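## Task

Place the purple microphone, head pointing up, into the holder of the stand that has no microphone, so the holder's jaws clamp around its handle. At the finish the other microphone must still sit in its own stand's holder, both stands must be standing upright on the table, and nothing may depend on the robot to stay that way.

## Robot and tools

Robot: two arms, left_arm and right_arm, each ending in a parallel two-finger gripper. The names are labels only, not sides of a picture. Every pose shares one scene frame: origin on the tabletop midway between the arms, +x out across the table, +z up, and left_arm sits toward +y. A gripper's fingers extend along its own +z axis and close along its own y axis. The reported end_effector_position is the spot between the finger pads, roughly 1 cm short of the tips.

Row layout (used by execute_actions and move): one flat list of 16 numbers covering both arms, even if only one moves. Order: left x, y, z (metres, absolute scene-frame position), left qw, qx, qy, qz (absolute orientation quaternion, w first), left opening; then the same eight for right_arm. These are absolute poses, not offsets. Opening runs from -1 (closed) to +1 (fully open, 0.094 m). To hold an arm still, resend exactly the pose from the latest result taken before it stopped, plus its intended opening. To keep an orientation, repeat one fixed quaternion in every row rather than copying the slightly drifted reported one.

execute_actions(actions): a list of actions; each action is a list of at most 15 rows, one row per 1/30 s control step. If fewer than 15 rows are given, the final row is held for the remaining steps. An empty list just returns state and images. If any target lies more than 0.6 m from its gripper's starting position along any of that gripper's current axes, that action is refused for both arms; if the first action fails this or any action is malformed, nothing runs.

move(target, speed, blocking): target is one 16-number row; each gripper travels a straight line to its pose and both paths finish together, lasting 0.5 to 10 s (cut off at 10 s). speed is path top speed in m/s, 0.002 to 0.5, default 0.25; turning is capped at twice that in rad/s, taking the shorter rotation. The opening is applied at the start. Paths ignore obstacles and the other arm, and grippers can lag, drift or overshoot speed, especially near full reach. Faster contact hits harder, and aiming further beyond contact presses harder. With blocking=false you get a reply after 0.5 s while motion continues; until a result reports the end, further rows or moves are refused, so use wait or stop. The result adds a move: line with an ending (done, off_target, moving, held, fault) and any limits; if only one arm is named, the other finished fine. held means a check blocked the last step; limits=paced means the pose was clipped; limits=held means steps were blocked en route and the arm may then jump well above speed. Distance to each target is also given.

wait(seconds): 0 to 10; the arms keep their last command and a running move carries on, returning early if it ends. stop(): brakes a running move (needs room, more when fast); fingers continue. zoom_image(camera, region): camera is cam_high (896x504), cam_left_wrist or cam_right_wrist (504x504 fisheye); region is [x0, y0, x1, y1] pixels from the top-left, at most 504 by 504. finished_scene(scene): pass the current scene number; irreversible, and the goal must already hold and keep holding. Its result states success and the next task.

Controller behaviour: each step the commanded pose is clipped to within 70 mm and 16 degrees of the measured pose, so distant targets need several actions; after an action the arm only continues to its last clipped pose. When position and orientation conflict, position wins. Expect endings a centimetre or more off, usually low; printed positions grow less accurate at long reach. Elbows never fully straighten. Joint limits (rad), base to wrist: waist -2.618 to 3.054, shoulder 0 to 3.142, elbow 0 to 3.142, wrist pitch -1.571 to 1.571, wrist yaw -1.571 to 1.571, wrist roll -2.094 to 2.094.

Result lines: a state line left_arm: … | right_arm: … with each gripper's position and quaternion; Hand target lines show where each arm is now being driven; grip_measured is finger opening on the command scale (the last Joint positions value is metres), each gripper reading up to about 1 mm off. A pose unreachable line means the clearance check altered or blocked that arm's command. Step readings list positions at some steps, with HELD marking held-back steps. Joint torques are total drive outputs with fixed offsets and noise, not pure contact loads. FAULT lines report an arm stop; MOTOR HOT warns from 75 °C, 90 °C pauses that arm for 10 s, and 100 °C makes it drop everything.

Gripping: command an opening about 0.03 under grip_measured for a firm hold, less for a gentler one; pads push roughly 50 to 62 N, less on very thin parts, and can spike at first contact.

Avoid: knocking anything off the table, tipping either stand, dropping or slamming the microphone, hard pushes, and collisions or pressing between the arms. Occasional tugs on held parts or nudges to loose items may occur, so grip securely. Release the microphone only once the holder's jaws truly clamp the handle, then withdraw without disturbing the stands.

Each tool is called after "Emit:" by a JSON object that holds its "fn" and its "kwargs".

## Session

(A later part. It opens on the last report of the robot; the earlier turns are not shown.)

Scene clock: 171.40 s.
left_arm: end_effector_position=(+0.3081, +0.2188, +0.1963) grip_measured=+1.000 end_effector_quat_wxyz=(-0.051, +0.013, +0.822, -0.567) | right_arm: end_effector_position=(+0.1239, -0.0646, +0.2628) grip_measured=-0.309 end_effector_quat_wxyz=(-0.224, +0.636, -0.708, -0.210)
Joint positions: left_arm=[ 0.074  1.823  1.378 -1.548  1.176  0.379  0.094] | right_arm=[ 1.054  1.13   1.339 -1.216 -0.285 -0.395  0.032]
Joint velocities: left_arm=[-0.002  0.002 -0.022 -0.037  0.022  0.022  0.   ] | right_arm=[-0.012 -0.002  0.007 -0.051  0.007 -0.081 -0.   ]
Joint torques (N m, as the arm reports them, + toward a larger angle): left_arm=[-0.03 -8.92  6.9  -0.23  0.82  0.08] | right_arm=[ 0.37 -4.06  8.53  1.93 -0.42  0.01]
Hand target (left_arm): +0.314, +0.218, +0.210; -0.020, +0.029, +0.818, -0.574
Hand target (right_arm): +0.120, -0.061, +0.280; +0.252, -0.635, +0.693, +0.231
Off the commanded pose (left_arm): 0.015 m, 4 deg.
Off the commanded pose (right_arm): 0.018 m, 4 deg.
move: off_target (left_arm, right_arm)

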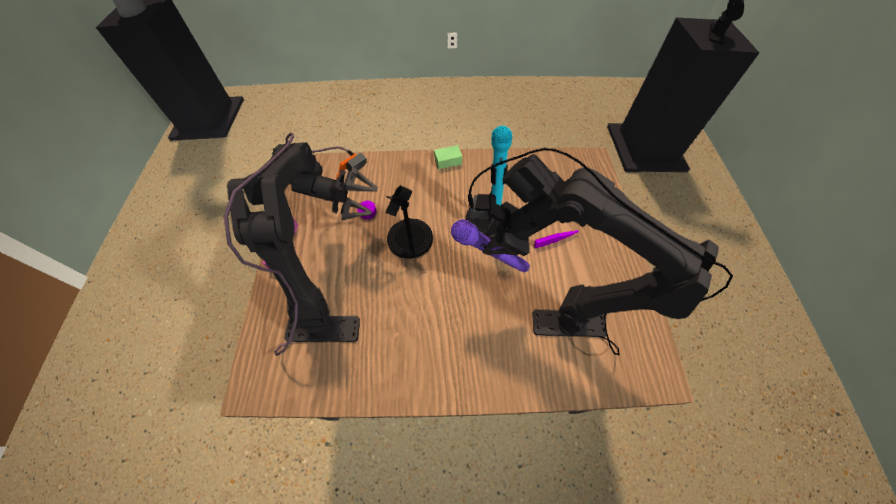

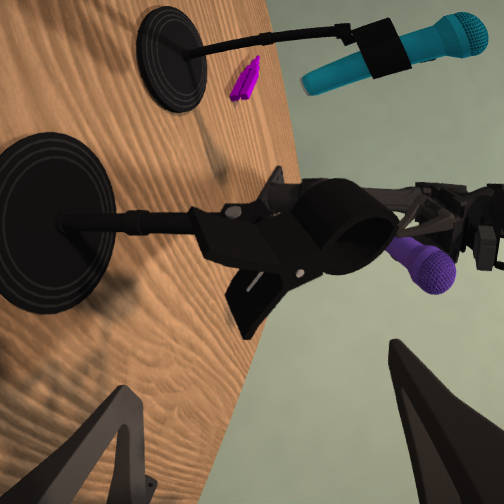

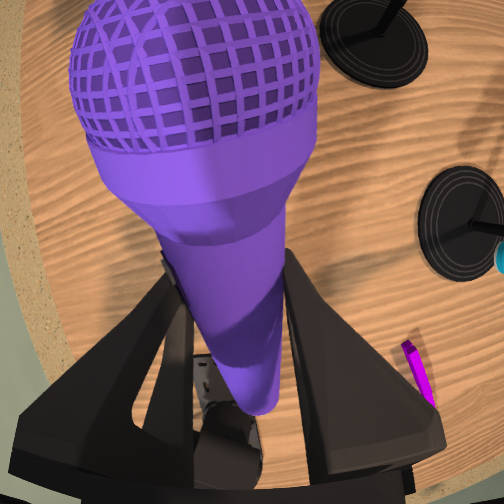

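Emit:
{"fn": "move", "kwargs": {"target": [0.315,0.21,0.205,-0.420,-0.559,0.599,-0.391,1,0.30,0.07,0.345,0.252,-0.635,0.693,0.231,-0.36], "speed": 0.4}}

Scene clock: 175.03 s.
left_arm: end_effector_position=(+0.3181, +0.2136, +0.1934) grip_measured=+1.000 end_effector_quat_wxyz=(+0.425, +0.568, -0.596, +0.377) | right_arm: end_effector_position=(+0.3017, +0.0728, +0.3281) grip_measured=-0.309 end_effector_quat_wxyz=(-0.262, +0.625, -0.701, -0.224)
Joint positions: left_arm=[ 0.057  1.823  1.378 -1.455  1.188 -1.253  0.094] | right_arm=[ 0.863  2.169  2.754 -1.558 -0.398 -0.539  0.032]
Joint velocities: left_arm=[-0.002  0.002 -0.007 -0.037  0.022 -0.022  0.   ] | right_arm=[-0.012 -0.012 -0.012  0.022  0.022 -0.007 -0.001]
Joint torques (N m, as the arm reports them, + toward a larger angle): left_arm=[-0.55 -9.98  4.74 -0.22  0.75  0.01] | right_arm=[ -0.66 -10.56   8.86   1.59  -0.54  -0.07]
Hand target (left_arm): +0.315, +0.210, +0.205; +0.419, +0.559, -0.599, +0.391
Hand target (right_arm): +0.299, +0.072, +0.342; +0.277, -0.625, +0.690, +0.237
Off the commanded pose (left_arm): 0.013 m, 2 deg.
Off the commanded pose (right_arm): 0.017 m, 2 deg.
joint sent to its limit (right arm) — the command would take joint 4 (wrist pitch) past its lower limit, so that joint was sent only as far as its limit.
move: off_target (left_arm, right_arm)

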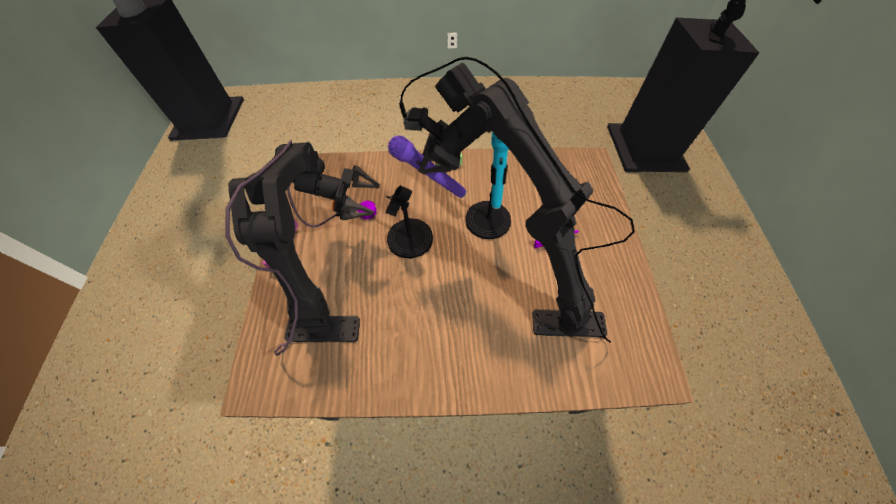

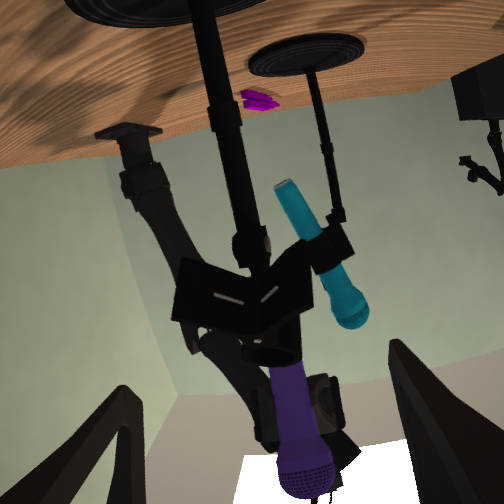

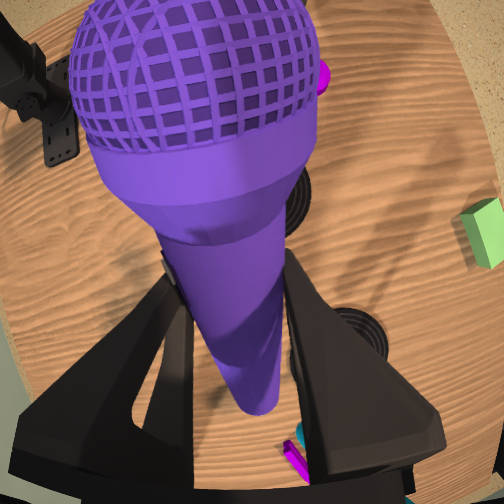

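Emit:
{"fn": "move", "kwargs": {"target": [0.314,0.153,0.181,-0.420,-0.559,0.599,-0.391,1,0.295,0.06,0.335,0.252,-0.635,0.693,0.231,-0.36], "speed": 0.08}}

Scene clock: 177.73 s.
left_arm: end_effector_position=(+0.3202, +0.1543, +0.1729) grip_measured=+1.000 end_effector_quat_wxyz=(+0.418, +0.569, -0.595, +0.384) | right_arm: end_effector_position=(+0.3022, +0.0657, +0.3201) grip_measured=-0.309 end_effector_quat_wxyz=(-0.248, +0.630, -0.702, -0.220)
Joint positions: left_arm=[-0.134  1.71   1.168 -0.822  1.198 -1.812  0.094] | right_arm=[ 0.85   2.147  2.694 -1.559 -0.403 -0.566  0.032]
Joint velocities: left_arm=[-0.012  0.002 -0.017  0.066  0.022 -0.037  0.   ] | right_arm=[-0.007 -0.012  0.002 -0.051 -0.066 -0.007  0.001]
Joint torques (N m, as the arm reports them, + toward a larger angle): left_arm=[-0.44 -9.52  4.67  0.67  0.78 -0.03] | right_arm=[ -0.74 -12.73   4.87   1.53  -0.55  -0.08]
Hand target (left_arm): +0.316, +0.152, +0.182; +0.418, +0.560, -0.597, +0.394
Hand target (right_arm): +0.295, +0.060, +0.335; +0.259, -0.632, +0.692, +0.232
Off the commanded pose (left_arm): 0.010 m, 2 deg.
Off the commanded pose (right_arm): 0.018 m, 2 deg.
joint sent to its limit (right arm) — the command would take joint 4 (wrist pitch) past its lower limit, so that joint was sent only as far as its limit.
move: off_target (right_arm)

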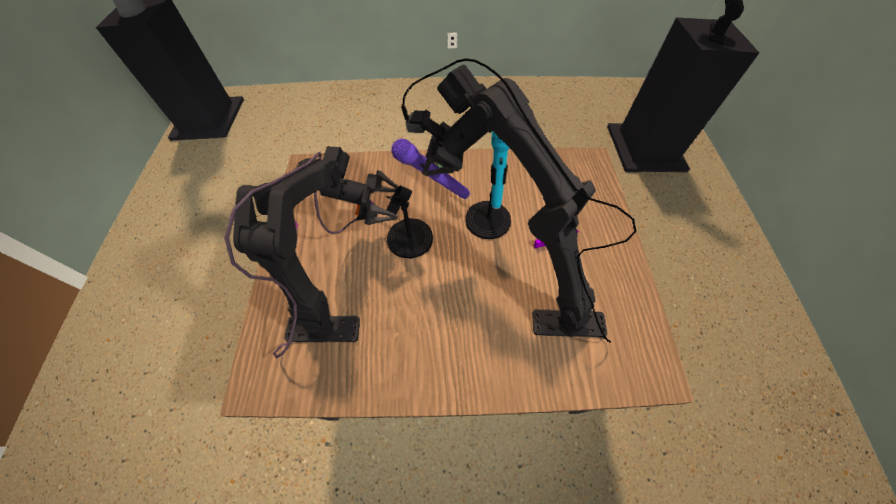

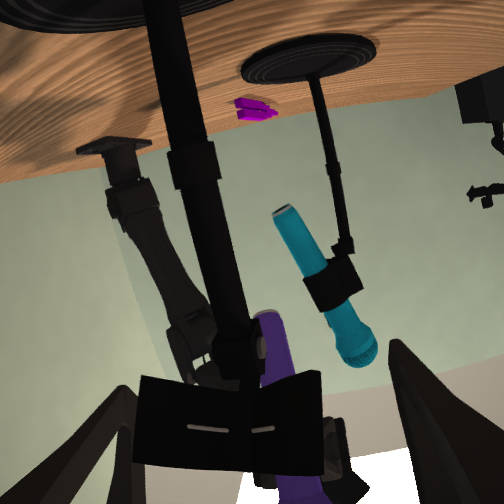

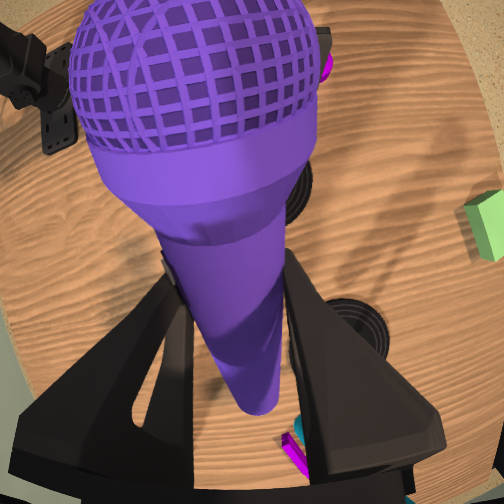

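Emit:
{"fn": "execute_actions", "kwargs": {"actions": [[[0.314,0.152,0.182,-0.420,-0.559,0.599,-0.391,1,0.295,0.06,0.335,0.259,-0.632,0.692,0.232,-0.36],[0.312,0.152,0.182,-0.420,-0.559,0.599,-0.391,1,0.295,0.06,0.335,0.259,-0.632,0.692,0.232,-0.36],[0.310,0.152,0.182,-0.420,-0.559,0.599,-0.391,1,0.295,0.06,0.335,0.259,-0.632,0.692,0.232,-0.36],[0.308,0.153,0.182,-0.420,-0.559,0.599,-0.391,1,0.295,0.06,0.335,0.259,-0.632,0.692,0.232,-0.36],[0.306,0.153,0.182,-0.420,-0.559,0.599,-0.391,1,0.295,0.06,0.335,0.259,-0.632,0.692,0.232,-0.36],[0.304,0.153,0.182,-0.420,-0.559,0.599,-0.391,1,0.295,0.06,0.335,0.259,-0.632,0.692,0.232,-0.36],[0.303,0.153,0.182,-0.420,-0.559,0.599,-0.391,1,0.295,0.06,0.335,0.259,-0.632,0.692,0.232,-0.36]]]}}

Scene clock: 179.17 s.
left_arm: end_effector_position=(+0.3098, +0.1549, +0.1745) grip_measured=+1.000 end_effector_quat_wxyz=(+0.418, +0.568, -0.596, +0.384) | right_arm: end_effector_position=(+0.3022, +0.0657, +0.3201) grip_measured=-0.309 end_effector_quat_wxyz=(-0.248, +0.630, -0.702, -0.220)
Joint positions: left_arm=[-0.137  1.668  1.127 -0.816  1.198 -1.819  0.094] | right_arm=[ 0.85   2.147  2.694 -1.559 -0.403 -0.566  0.032]
Joint velocities: left_arm=[-0.002  0.002  0.002 -0.007 -0.081 -0.051  0.   ] | right_arm=[-0.012  0.022 -0.022 -0.007 -0.022 -0.081  0.   ]
Joint torques (N m, as the arm reports them, + toward a larger angle): left_arm=[-0.73 -8.45  4.74  0.58  0.81  0.06] | right_arm=[ -0.74 -12.67   5.12   1.53  -0.54  -0.11]
Hand target (left_arm): +0.303, +0.153, +0.182; +0.420, +0.559, -0.599, +0.391
Hand target (right_arm): +0.295, +0.060, +0.335; +0.260, -0.632, +0.692, +0.232
Off the commanded pose (left_arm): 0.010 m, 1 deg.
Off the commanded pose (right_arm): 0.018 m, 2 deg.
joint sent to its limit (right arm) — the command would take joint 4 (wrist pitch) past its lower limit, so that joint was sent only as far as its limit.
Step readings (end_effector_position):
0: left_arm (+0.3209, +0.1542, +0.1731) | right_arm (+0.3022, +0.0657, +0.3201)
1: left_arm (+0.3209, +0.1542, +0.1731) | right_arm (+0.3022, +0.0657, +0.3201)
2: left_arm (+0.3209, +0.1542, +0.1731) | right_arm (+0.3022, +0.0657, +0.3201)
4: left_arm (+0.3195, +0.1544, +0.1730) | right_arm (+0.3022, +0.0657, +0.3201)
8: left_arm (+0.3121, +0.1554, +0.1730) | right_arm (+0.3022, +0.0657, +0.3201)
15: end_effector_position above

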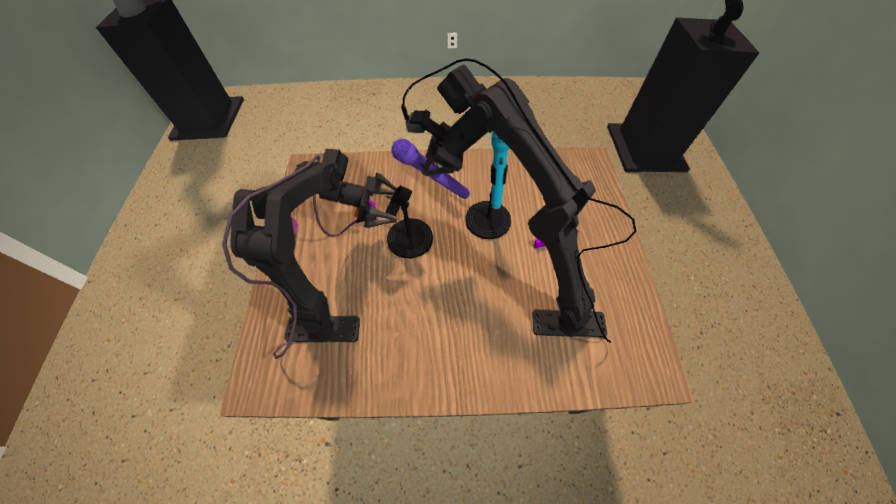

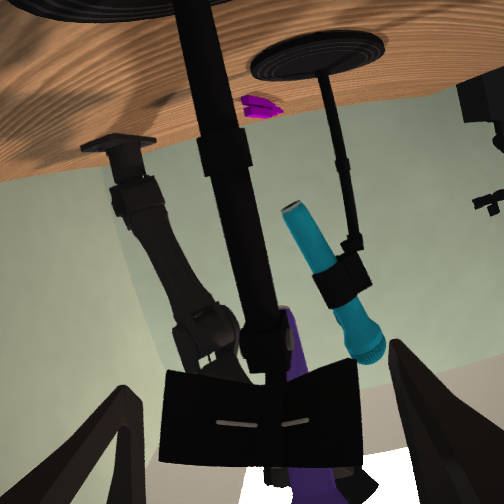

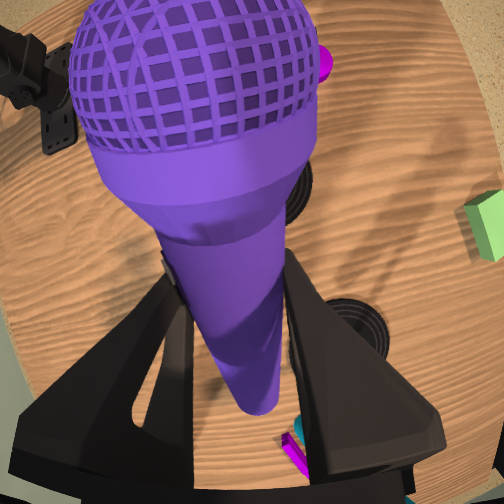

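Emit:
{"fn": "execute_actions", "kwargs": {"actions": [[[0.301,0.153,0.182,-0.420,-0.559,0.599,-0.391,0.8,0.295,0.06,0.335,0.259,-0.632,0.692,0.232,-0.36],[0.300,0.153,0.182,-0.420,-0.559,0.599,-0.391,0.6,0.295,0.06,0.335,0.259,-0.632,0.692,0.232,-0.36],[0.300,0.153,0.182,-0.420,-0.559,0.599,-0.391,0.45,0.295,0.06,0.335,0.259,-0.632,0.692,0.232,-0.36],[0.300,0.153,0.182,-0.420,-0.559,0.599,-0.391,0.4,0.295,0.06,0.335,0.259,-0.632,0.692,0.232,-0.36],[0.300,0.153,0.182,-0.420,-0.559,0.599,-0.391,0.35,0.295,0.06,0.335,0.259,-0.632,0.692,0.232,-0.36],[0.300,0.153,0.182,-0.420,-0.559,0.599,-0.391,0.3,0.295,0.06,0.335,0.259,-0.632,0.692,0.232,-0.36],[0.300,0.153,0.182,-0.420,-0.559,0.599,-0.391,0.25,0.295,0.06,0.335,0.259,-0.632,0.692,0.232,-0.36],[0.300,0.153,0.182,-0.420,-0.559,0.599,-0.391,0.2,0.295,0.06,0.335,0.259,-0.632,0.692,0.232,-0.36],[0.300,0.153,0.182,-0.420,-0.559,0.599,-0.391,0.15,0.295,0.06,0.335,0.259,-0.632,0.692,0.232,-0.36],[0.300,0.153,0.182,-0.420,-0.559,0.599,-0.391,0.1,0.295,0.06,0.335,0.259,-0.632,0.692,0.232,-0.36],[0.300,0.153,0.182,-0.420,-0.559,0.599,-0.391,0.05,0.295,0.06,0.335,0.259,-0.632,0.692,0.232,-0.36],[0.300,0.153,0.182,-0.420,-0.559,0.599,-0.391,0.0,0.295,0.06,0.335,0.259,-0.632,0.692,0.232,-0.36],[0.300,0.153,0.182,-0.420,-0.559,0.599,-0.391,-0.05,0.295,0.06,0.335,0.259,-0.632,0.692,0.232,-0.36],[0.300,0.153,0.182,-0.420,-0.559,0.599,-0.391,-0.1,0.295,0.06,0.335,0.259,-0.632,0.692,0.232,-0.36],[0.300,0.153,0.182,-0.420,-0.559,0.599,-0.391,-0.15,0.295,0.06,0.335,0.259,-0.632,0.692,0.232,-0.36]],[[0.300,0.153,0.182,-0.420,-0.559,0.599,-0.391,-0.2,0.295,0.06,0.335,0.259,-0.632,0.692,0.232,-0.36],[0.300,0.153,0.182,-0.420,-0.559,0.599,-0.391,-0.25,0.295,0.06,0.335,0.259,-0.632,0.692,0.232,-0.36],[0.300,0.153,0.182,-0.420,-0.559,0.599,-0.391,-0.3,0.295,0.06,0.335,0.259,-0.632,0.692,0.232,-0.36],[0.300,0.153,0.182,-0.420,-0.559,0.599,-0.391,-0.35,0.295,0.06,0.335,0.259,-0.632,0.692,0.232,-0.36],[0.300,0.153,0.182,-0.420,-0.559,0.599,-0.391,-0.4,0.295,0.06,0.335,0.259,-0.632,0.692,0.232,-0.36],[0.300,0.153,0.182,-0.420,-0.559,0.599,-0.391,-0.45,0.295,0.06,0.335,0.259,-0.632,0.692,0.232,-0.36],[0.300,0.153,0.182,-0.420,-0.559,0.599,-0.391,-0.5,0.295,0.06,0.335,0.259,-0.632,0.692,0.232,-0.36],[0.300,0.153,0.182,-0.420,-0.559,0.599,-0.391,-0.56,0.295,0.06,0.335,0.259,-0.632,0.692,0.232,-0.36]]]}}

Scene clock: 182.93 s.
left_arm: end_effector_position=(+0.3091, +0.1568, +0.1681) grip_measured=-0.514 end_effector_quat_wxyz=(+0.404, +0.569, -0.604, +0.384) | right_arm: end_effector_position=(+0.3022, +0.0657, +0.3201) grip_measured=-0.309 end_effector_quat_wxyz=(-0.248, +0.630, -0.702, -0.220)
Joint positions: left_arm=[-0.137  1.659  1.108 -0.797  1.171 -1.807  0.023] | right_arm=[ 0.85   2.147  2.694 -1.559 -0.403 -0.566  0.032]
Joint velocities: left_arm=[-0.022 -0.002 -0.002 -0.051 -0.037 -0.022 -0.   ] | right_arm=[ 0.002  0.002 -0.007  0.022  0.007 -0.037  0.   ]
Joint torques (N m, as the arm reports them, + toward a larger angle): left_arm=[-0.6  -8.73  5.28  0.45  1.12 -0.09] | right_arm=[ -0.73 -12.66   5.12   1.53  -0.55  -0.1 ]
Hand target (left_arm): +0.300, +0.153, +0.182; +0.420, +0.559, -0.599, +0.391
Hand target (right_arm): +0.295, +0.060, +0.335; +0.260, -0.632, +0.692, +0.232
Off the commanded pose (left_arm): 0.017 m, 2 deg.
Off the commanded pose (right_arm): 0.018 m, 2 deg.
joint sent to its limit (right arm) — the command would take joint 4 (wrist pitch) past its lower limit, so that joint was sent only as far as its limit.
Step readings (end_effector_position; steps 1 to 15: 1st action; 16 to 30: 2nd action):
0: left_arm (+0.3098, +0.1549, +0.1745) | right_arm (+0.3022, +0.0657, +0.3201)
1: left_arm (+0.3098, +0.1549, +0.1745) | right_arm (+0.3022, +0.0657, +0.3201)
2: left_arm (+0.3095, +0.1549, +0.1745) | right_arm (+0.3022, +0.0657, +0.3201)
4: left_arm (+0.3082, +0.1551, +0.1740) | right_arm (+0.3022, +0.0657, +0.3201)
8: left_arm (+0.3100, +0.1554, +0.1739) | right_arm (+0.3022, +0.0657, +0.3201)
15: left_arm (+0.3086, +0.1563, +0.1707) | right_arm (+0.3022, +0.0657, +0.3201)
16: left_arm (+0.3082, +0.1564, +0.1703) | right_arm (+0.3022, +0.0657, +0.3201)
17: left_arm (+0.3078, +0.1564, +0.1700) | right_arm (+0.3022, +0.0657, +0.3201)
19: left_arm (+0.3074, +0.1566, +0.1692) | right_arm (+0.3022, +0.0657, +0.3201)
23: left_arm (+0.3079, +0.1570, +0.1679) | right_arm (+0.3022, +0.0657, +0.3201)
30: end_effector_position above

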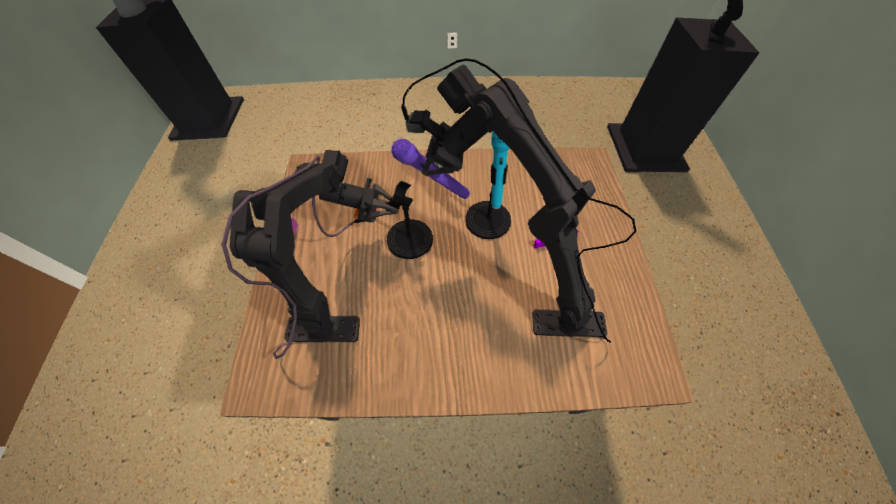

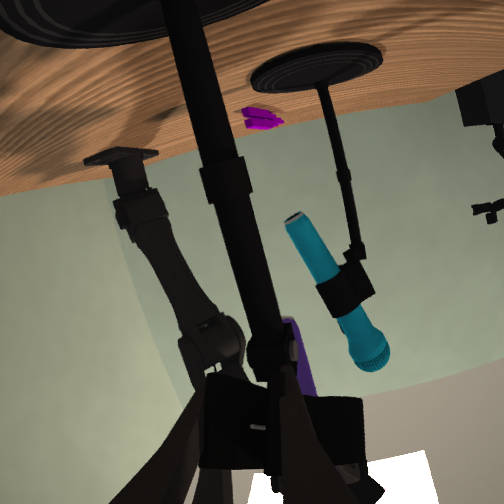

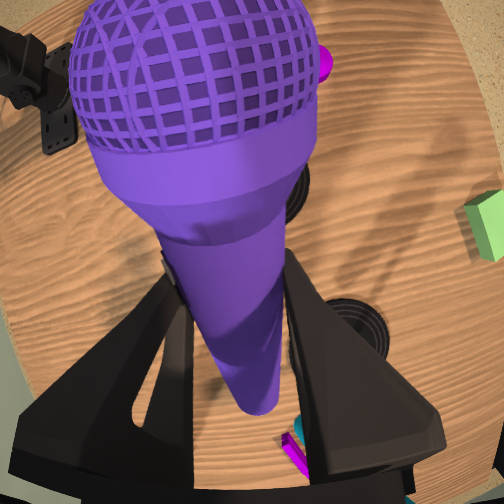

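Emit:
{"fn": "move", "kwargs": {"target": [0.268,0.122,0.195,-0.470,-0.487,0.646,-0.354,-0.56,0.252,0.04,0.335,0.2695,-0.5785,0.7405,0.2106,-0.36], "speed": 0.04}}

Scene clock: 186.90 s.
left_arm: end_effector_position=(+0.2877, +0.1286, +0.1812) grip_measured=-0.514 end_effector_quat_wxyz=(-0.408, -0.482, +0.671, -0.388) | right_arm: end_effector_position=(+0.2548, +0.0367, +0.3184) grip_measured=-0.309 end_effector_quat_wxyz=(+0.239, -0.582, +0.751, +0.201)
Joint positions: left_arm=[-0.234  1.69   1.19  -0.928  1.192 -1.587  0.023] | right_arm=[ 0.926  1.8    2.173 -1.37  -0.29  -0.377  0.032]
Joint velocities: left_arm=[-0.007  0.012 -0.012 -0.007 -0.022  0.051  0.   ] | right_arm=[ 0.002 -0.017  0.002  0.022  0.007  0.022 -0.001]
Joint torques (N m, as the arm reports them, + toward a larger angle): left_arm=[-2.26 -6.32  7.15 -0.63  1.43 -0.2 ] | right_arm=[  0.8  -10.44   5.96   2.14  -0.2    0.07]
Hand target (left_arm): +0.270, +0.121, +0.195; -0.464, -0.491, +0.642, -0.362
Hand target (right_arm): +0.252, +0.039, +0.336; +0.270, -0.578, +0.741, +0.211
Off the commanded pose (left_arm): 0.025 m, 9 deg.
Off the commanded pose (right_arm): 0.017 m, 4 deg.
move: off_target (left_arm, right_arm)

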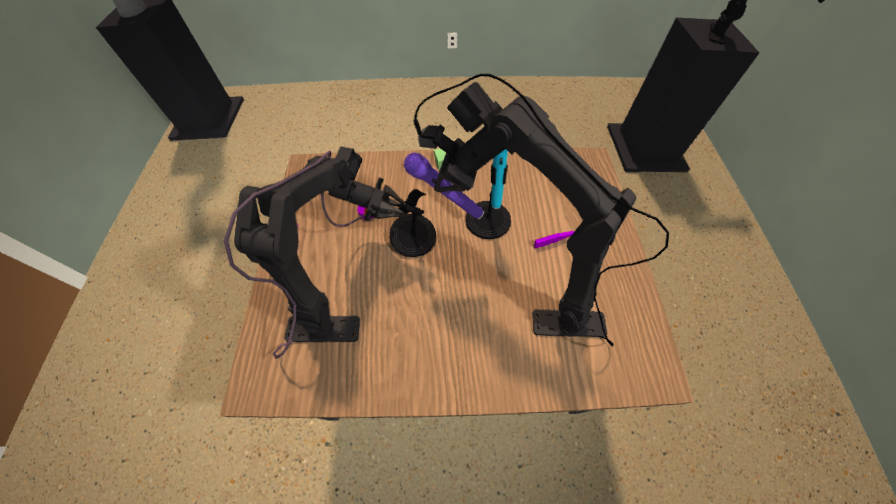

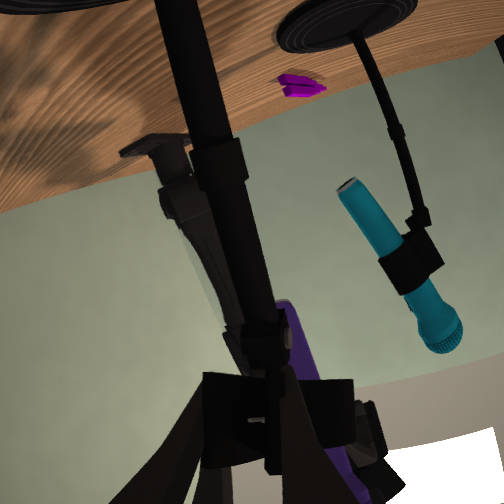

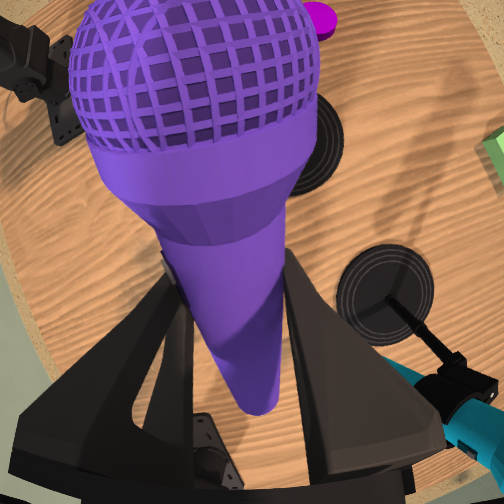

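Emit:
{"fn": "execute_actions", "kwargs": {"actions": [[[0.270,0.121,0.197,-0.470,-0.487,0.646,-0.354,-0.58,0.252,0.04,0.335,0.2695,-0.5785,0.7405,0.2106,-0.36],[0.270,0.121,0.199,-0.470,-0.487,0.646,-0.354,-0.58,0.252,0.04,0.335,0.2695,-0.5785,0.7405,0.2106,-0.36],[0.270,0.121,0.201,-0.470,-0.487,0.646,-0.354,-0.58,0.252,0.04,0.335,0.2695,-0.5785,0.7405,0.2106,-0.36],[0.270,0.121,0.203,-0.470,-0.487,0.646,-0.354,-0.58,0.252,0.04,0.335,0.2695,-0.5785,0.7405,0.2106,-0.36],[0.270,0.121,0.205,-0.470,-0.487,0.646,-0.354,-0.58,0.252,0.04,0.335,0.2695,-0.5785,0.7405,0.2106,-0.36],[0.270,0.121,0.207,-0.470,-0.487,0.646,-0.354,-0.58,0.252,0.04,0.335,0.2695,-0.5785,0.7405,0.2106,-0.36],[0.270,0.121,0.209,-0.470,-0.487,0.646,-0.354,-0.58,0.252,0.04,0.335,0.2695,-0.5785,0.7405,0.2106,-0.36],[0.270,0.121,0.211,-0.470,-0.487,0.646,-0.354,-0.58,0.252,0.04,0.335,0.2695,-0.5785,0.7405,0.2106,-0.36],[0.270,0.121,0.213,-0.470,-0.487,0.646,-0.354,-0.58,0.252,0.04,0.335,0.2695,-0.5785,0.7405,0.2106,-0.36],[0.270,0.121,0.215,-0.470,-0.487,0.646,-0.354,-0.58,0.252,0.04,0.335,0.2695,-0.5785,0.7405,0.2106,-0.36],[0.270,0.121,0.217,-0.470,-0.487,0.646,-0.354,-0.58,0.252,0.04,0.335,0.2695,-0.5785,0.7405,0.2106,-0.36],[0.270,0.121,0.219,-0.470,-0.487,0.646,-0.354,-0.58,0.252,0.04,0.335,0.2695,-0.5785,0.7405,0.2106,-0.36],[0.270,0.121,0.221,-0.470,-0.487,0.646,-0.354,-0.58,0.252,0.04,0.335,0.2695,-0.5785,0.7405,0.2106,-0.36],[0.270,0.121,0.223,-0.470,-0.487,0.646,-0.354,-0.58,0.252,0.04,0.335,0.2695,-0.5785,0.7405,0.2106,-0.36],[0.270,0.121,0.225,-0.470,-0.487,0.646,-0.354,-0.58,0.252,0.04,0.335,0.2695,-0.5785,0.7405,0.2106,-0.36]],[[0.270,0.121,0.225,-0.470,-0.487,0.646,-0.354,-0.58,0.252,0.04,0.335,0.2695,-0.5785,0.7405,0.2106,-0.36]]]}}

Scene clock: 189.57 s.
left_arm: end_effector_position=(+0.2679, +0.1316, +0.1880) grip_measured=-0.527 end_effector_quat_wxyz=(-0.438, -0.519, +0.663, -0.315) | right_arm: end_effector_position=(+0.2556, +0.0370, +0.3184) grip_measured=-0.309 end_effector_quat_wxyz=(+0.240, -0.581, +0.752, +0.201)
Joint positions: left_arm=[-0.253  1.708  1.278 -1.182  1.139 -1.566  0.022] | right_arm=[ 0.926  1.8    2.172 -1.367 -0.287 -0.374  0.032]
Joint velocities: left_arm=[-0.007  0.056  0.017 -0.066 -0.051  0.037 -0.001] | right_arm=[-0.007  0.002  0.012 -0.037  0.095  0.007  0.   ]
Joint torques (N m, as the arm reports them, + toward a larger angle): left_arm=[-0.29 -7.85  9.38 -0.08  1.98  0.09] | right_arm=[  0.77 -10.37   5.64   2.1   -0.19   0.07]
Hand target (left_arm): +0.269, +0.123, +0.224; -0.466, -0.489, +0.645, -0.356
Hand target (right_arm): +0.252, +0.040, +0.335; +0.269, -0.578, +0.741, +0.211
Off the commanded pose (left_arm): 0.039 m, 7 deg.
Off the commanded pose (right_arm): 0.017 m, 4 deg.
Step readings (end_effector_position; steps 1 to 15: 1st action; 16 to 30: 2nd action):
0: left_arm (+0.2874, +0.1286, +0.1813) | right_arm (+0.2553, +0.0367, +0.3181)
1: left_arm (+0.2876, +0.1286, +0.1815) | right_arm (+0.2553, +0.0367, +0.3181)
2: left_arm (+0.2878, +0.1285, +0.1818) | right_arm (+0.2553, +0.0368, +0.3182)
4: left_arm (+0.2868, +0.1282, +0.1809) | right_arm (+0.2554, +0.0368, +0.3182)
8: left_arm (+0.2808, +0.1278, +0.1791) | right_arm (+0.2555, +0.0369, +0.3183)
15: left_arm (+0.2730, +0.1290, +0.1842) | right_arm (+0.2556, +0.0370, +0.3184)
16: left_arm (+0.2721, +0.1292, +0.1853) | right_arm (+0.2556, +0.0370, +0.3184)
17: left_arm (+0.2715, +0.1295, +0.1863) | right_arm (+0.2556, +0.0370, +0.3184)
19: left_arm (+0.2708, +0.1299, +0.1877) | right_arm (+0.2556, +0.0370, +0.3184)
23: left_arm (+0.2696, +0.1308, +0.1884) | right_arm (+0.2556, +0.0370, +0.3184)
30: end_effector_position above

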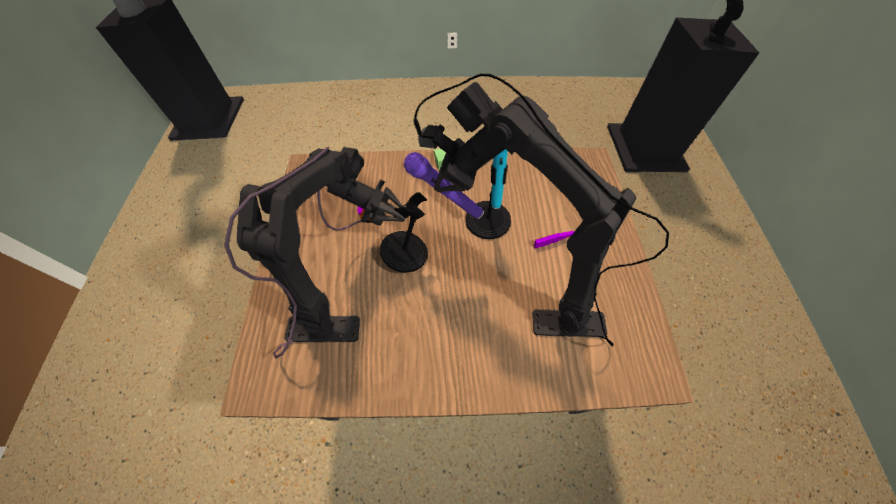

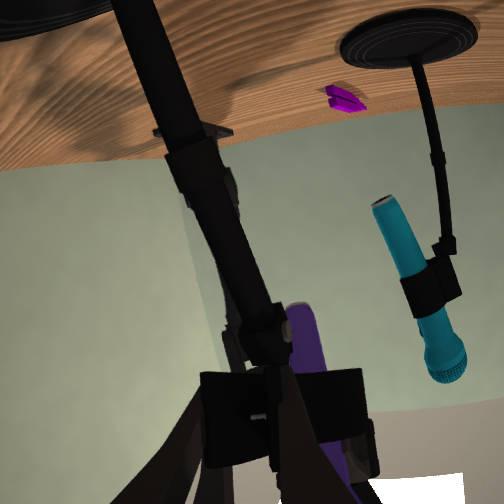

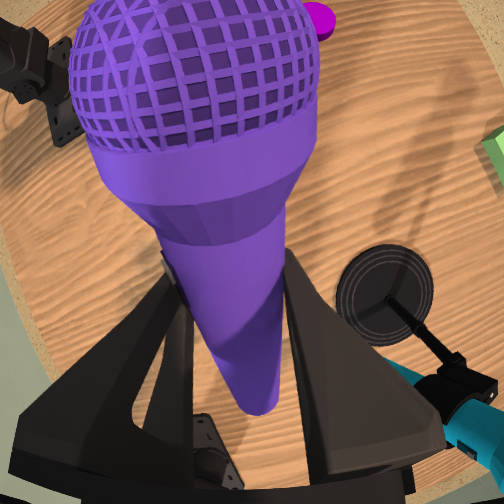

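Emit:
{"fn": "execute_actions", "kwargs": {"actions": [[[0.270,0.121,0.225,-0.475,-0.484,0.642,-0.358,-0.58,0.252,0.04,0.335,0.2695,-0.5785,0.7405,0.2106,-0.36],[0.270,0.121,0.225,-0.480,-0.481,0.638,-0.361,-0.58,0.252,0.04,0.335,0.2695,-0.5785,0.7405,0.2106,-0.36],[0.270,0.121,0.225,-0.485,-0.478,0.634,-0.365,-0.58,0.252,0.04,0.335,0.2695,-0.5785,0.7405,0.2106,-0.36],[0.270,0.121,0.225,-0.490,-0.475,0.630,-0.369,-0.58,0.252,0.04,0.335,0.2695,-0.5785,0.7405,0.2106,-0.36],[0.270,0.121,0.225,-0.495,-0.472,0.626,-0.373,-0.58,0.252,0.04,0.335,0.2695,-0.5785,0.7405,0.2106,-0.36],[0.270,0.121,0.225,-0.500,-0.469,0.622,-0.376,-0.58,0.252,0.04,0.335,0.2695,-0.5785,0.7405,0.2106,-0.36],[0.270,0.121,0.225,-0.505,-0.466,0.618,-0.380,-0.58,0.252,0.04,0.335,0.2695,-0.5785,0.7405,0.2106,-0.36],[0.270,0.121,0.225,-0.510,-0.463,0.614,-0.384,-0.58,0.252,0.04,0.335,0.2695,-0.5785,0.7405,0.2106,-0.36],[0.270,0.121,0.225,-0.515,-0.460,0.610,-0.388,-0.58,0.252,0.04,0.335,0.2695,-0.5785,0.7405,0.2106,-0.36],[0.270,0.121,0.225,-0.520,-0.457,0.606,-0.392,-0.58,0.252,0.04,0.335,0.2695,-0.5785,0.7405,0.2106,-0.36],[0.270,0.121,0.225,-0.525,-0.454,0.602,-0.395,-0.58,0.252,0.04,0.335,0.2695,-0.5785,0.7405,0.2106,-0.36],[0.270,0.121,0.225,-0.530,-0.451,0.598,-0.399,-0.58,0.252,0.04,0.335,0.2695,-0.5785,0.7405,0.2106,-0.36]],[[0.270,0.121,0.225,-0.530,-0.451,0.598,-0.399,-0.58,0.252,0.04,0.335,0.2695,-0.5785,0.7405,0.2106,-0.36]]]}}

Scene clock: 192.27 s.
left_arm: end_effector_position=(+0.2707, +0.1274, +0.1889) grip_measured=-0.531 end_effector_quat_wxyz=(-0.484, -0.479, +0.638, -0.360) | right_arm: end_effector_position=(+0.2556, +0.0370, +0.3184) grip_measured=-0.309 end_effector_quat_wxyz=(+0.240, -0.581, +0.752, +0.201)
Joint positions: left_arm=[-0.233  1.778  1.256 -1.204  1.292 -1.415  0.022] | right_arm=[ 0.926  1.8    2.172 -1.367 -0.287 -0.374  0.032]
Joint velocities: left_arm=[-0.022  0.007 -0.002 -0.007 -0.022  0.095  0.   ] | right_arm=[ 0.012  0.002 -0.012 -0.007  0.037 -0.007 -0.001]
Joint torques (N m, as the arm reports them, + toward a larger angle): left_arm=[ 0.06 -8.35  6.25 -0.37  2.38  0.13] | right_arm=[  0.79 -10.37   5.63   2.1   -0.19   0.07]
Hand target (left_arm): +0.270, +0.122, +0.224; -0.523, -0.457, +0.597, -0.401
Hand target (right_arm): +0.252, +0.040, +0.335; +0.269, -0.578, +0.741, +0.211
Off the commanded pose (left_arm): 0.037 m, 9 deg.
Off the commanded pose (right_arm): 0.017 m, 4 deg.
Step readings (end_effector_position; steps 1 to 15: 1st action; 16 to 30: 2nd action):
0: left_arm (+0.2679, +0.1315, +0.1879) | right_arm (+0.2556, +0.0370, +0.3184)
1: left_arm (+0.2678, +0.1315, +0.1880) | right_arm (+0.2556, +0.0370, +0.3184)
2: left_arm (+0.2678, +0.1314, +0.1881) | right_arm (+0.2556, +0.0370, +0.3184)
4: left_arm (+0.2681, +0.1306, +0.1883) | right_arm (+0.2556, +0.0370, +0.3184)
8: left_arm (+0.2707, +0.1296, +0.1889) | right_arm (+0.2556, +0.0370, +0.3184)
15: left_arm (+0.2720, +0.1287, +0.1872) | right_arm (+0.2556, +0.0370, +0.3184)
16: left_arm (+0.2718, +0.1284, +0.1868) | right_arm (+0.2556, +0.0370, +0.3184)
17: left_arm (+0.2718, +0.1282, +0.1865) | right_arm (+0.2556, +0.0370, +0.3184)
19: left_arm (+0.2717, +0.1278, +0.1866) | right_arm (+0.2556, +0.0370, +0.3184)
23: left_arm (+0.2716, +0.1274, +0.1880) | right_arm (+0.2556, +0.0370, +0.3184)
30: end_effector_position above

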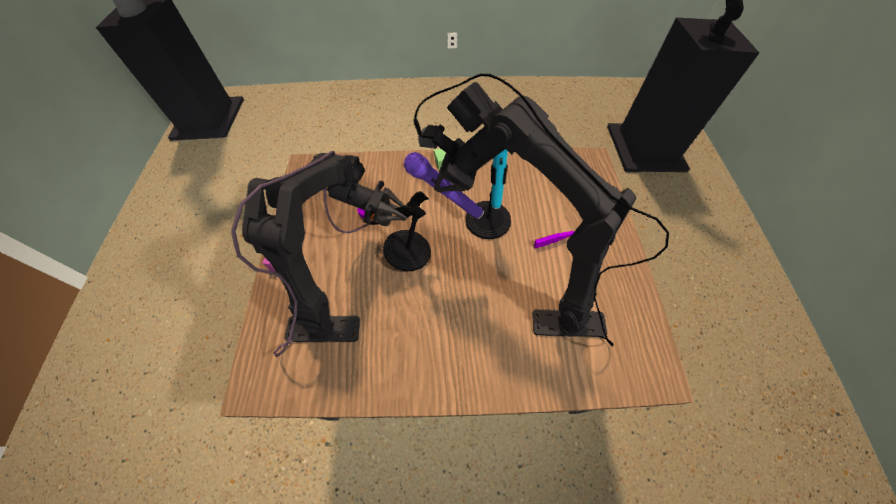

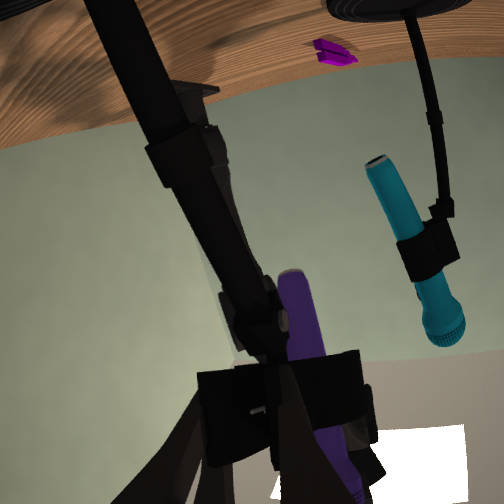

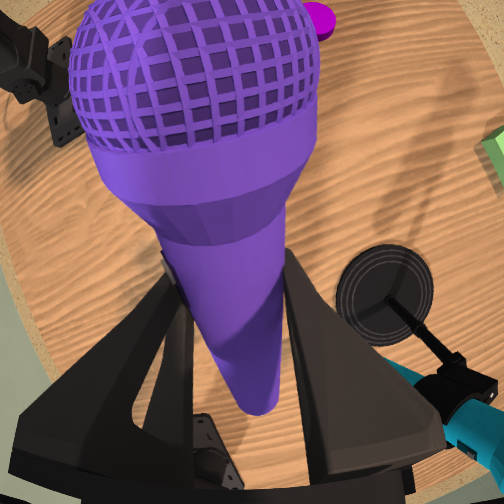

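Emit:
{"fn": "execute_actions", "kwargs": {"actions": [[[0.270,0.119,0.226,-0.530,-0.451,0.598,-0.399,-0.58,0.252,0.038,0.335,0.2695,-0.5785,0.7405,0.2106,-0.36],[0.270,0.117,0.227,-0.530,-0.451,0.598,-0.399,-0.58,0.252,0.036,0.335,0.2695,-0.5785,0.7405,0.2106,-0.36],[0.270,0.115,0.228,-0.530,-0.451,0.598,-0.399,-0.58,0.252,0.034,0.335,0.2695,-0.5785,0.7405,0.2106,-0.36],[0.270,0.113,0.229,-0.530,-0.451,0.598,-0.399,-0.58,0.252,0.032,0.335,0.2695,-0.5785,0.7405,0.2106,-0.36],[0.270,0.111,0.230,-0.530,-0.451,0.598,-0.399,-0.58,0.252,0.03,0.335,0.2695,-0.5785,0.7405,0.2106,-0.36],[0.270,0.109,0.230,-0.530,-0.451,0.598,-0.399,-0.58,0.252,0.03,0.335,0.2695,-0.5785,0.7405,0.2106,-0.36],[0.270,0.107,0.230,-0.530,-0.451,0.598,-0.399,-0.58,0.252,0.03,0.335,0.2695,-0.5785,0.7405,0.2106,-0.36],[0.270,0.105,0.230,-0.530,-0.451,0.598,-0.399,-0.58,0.252,0.03,0.335,0.2695,-0.5785,0.7405,0.2106,-0.36],[0.270,0.103,0.230,-0.530,-0.451,0.598,-0.399,-0.58,0.252,0.03,0.335,0.2695,-0.5785,0.7405,0.2106,-0.36],[0.270,0.101,0.230,-0.530,-0.451,0.598,-0.399,-0.58,0.252,0.03,0.335,0.2695,-0.5785,0.7405,0.2106,-0.36],[0.270,0.099,0.230,-0.530,-0.451,0.598,-0.399,-0.58,0.252,0.03,0.335,0.2695,-0.5785,0.7405,0.2106,-0.36],[0.270,0.097,0.230,-0.530,-0.451,0.598,-0.399,-0.58,0.252,0.03,0.335,0.2695,-0.5785,0.7405,0.2106,-0.36],[0.270,0.095,0.230,-0.530,-0.451,0.598,-0.399,-0.58,0.252,0.03,0.335,0.2695,-0.5785,0.7405,0.2106,-0.36],[0.270,0.093,0.230,-0.530,-0.451,0.598,-0.399,-0.58,0.252,0.03,0.335,0.2695,-0.5785,0.7405,0.2106,-0.36],[0.270,0.091,0.230,-0.530,-0.451,0.598,-0.399,-0.58,0.252,0.03,0.335,0.2695,-0.5785,0.7405,0.2106,-0.36]],[[0.270,0.091,0.230,-0.530,-0.451,0.598,-0.399,-0.58,0.252,0.03,0.335,0.2695,-0.5785,0.7405,0.2106,-0.36]]]}}

Scene clock: 195.37 s.
left_arm: end_effector_position=(+0.2748, +0.0985, +0.1901) grip_measured=-0.532 end_effector_quat_wxyz=(-0.497, -0.481, +0.632, -0.349) | right_arm: end_effector_position=(+0.2504, +0.0310, +0.3180) grip_measured=-0.309 end_effector_quat_wxyz=(+0.239, -0.581, +0.752, +0.200)
Joint positions: left_arm=[-0.316  1.778  1.256 -0.982  1.306 -1.677  0.022] | right_arm=[ 0.926  1.768  2.132 -1.362 -0.287 -0.374  0.032]
Joint velocities: left_arm=[-0.007 -0.002  0.002  0.183  0.007 -0.256 -0.   ] | right_arm=[-0.002  0.012  0.012 -0.022 -0.022  0.081  0.   ]
Joint torques (N m, as the arm reports them, + toward a larger angle): left_arm=[ -0.69 -10.93   5.62   0.43   2.29  -0.13] | right_arm=[ -0.91 -10.     5.93   2.06  -0.31  -0.08]
Hand target (left_arm): +0.269, +0.093, +0.229; -0.535, -0.443, +0.607, -0.387
Hand target (right_arm): +0.252, +0.030, +0.335; +0.269, -0.579, +0.741, +0.210
Off the commanded pose (left_arm): 0.041 m, 9 deg.
Off the commanded pose (right_arm): 0.017 m, 4 deg.
Step readings (end_effector_position; steps 1 to 15: 1st action; 16 to 30: 2nd action):
0: left_arm (+0.2701, +0.1274, +0.1896) | right_arm (+0.2556, +0.0370, +0.3184)
1: left_arm (+0.2701, +0.1274, +0.1896) | right_arm (+0.2556, +0.0370, +0.3181)
2: left_arm (+0.2701, +0.1274, +0.1896) | right_arm (+0.2554, +0.0368, +0.3176)
4: left_arm (+0.2695, +0.1267, +0.1897) | right_arm (+0.2541, +0.0352, +0.3160)
8: left_arm (+0.2658, +0.1213, +0.1897) | right_arm (+0.2514, +0.0321, +0.3156)
15: left_arm (+0.2614, +0.1083, +0.1898) | right_arm (+0.2504, +0.0310, +0.3180)
16: left_arm (+0.2613, +0.1064, +0.1898) | right_arm (+0.2504, +0.0310, +0.3180)
17: left_arm (+0.2616, +0.1050, +0.1899) | right_arm (+0.2504, +0.0310, +0.3180)
19: left_arm (+0.2628, +0.1029, +0.1899) | right_arm (+0.2504, +0.0310, +0.3180)
23: left_arm (+0.2675, +0.1010, +0.1899) | right_arm (+0.2504, +0.0310, +0.3180)
30: end_effector_position above

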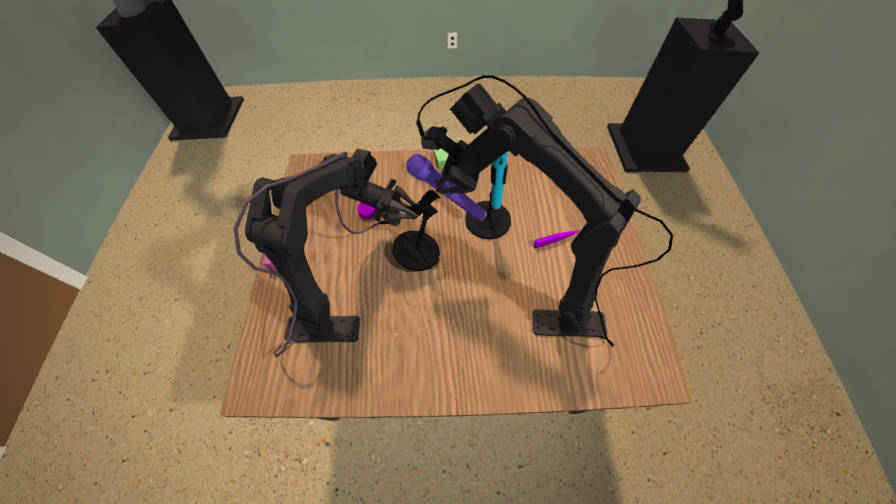

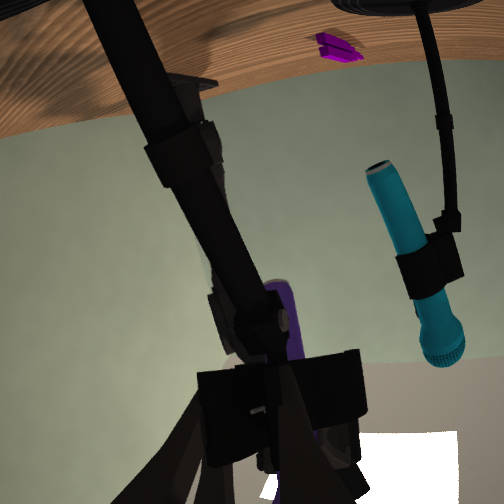

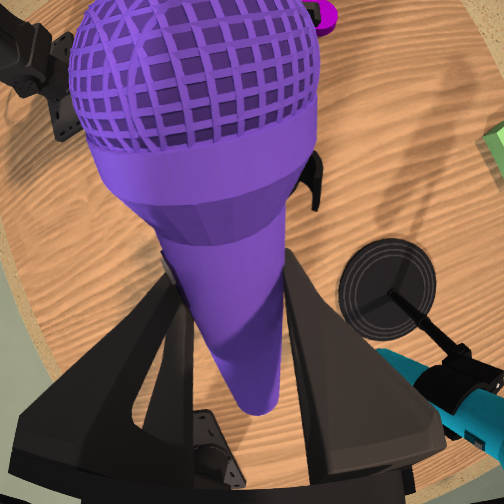

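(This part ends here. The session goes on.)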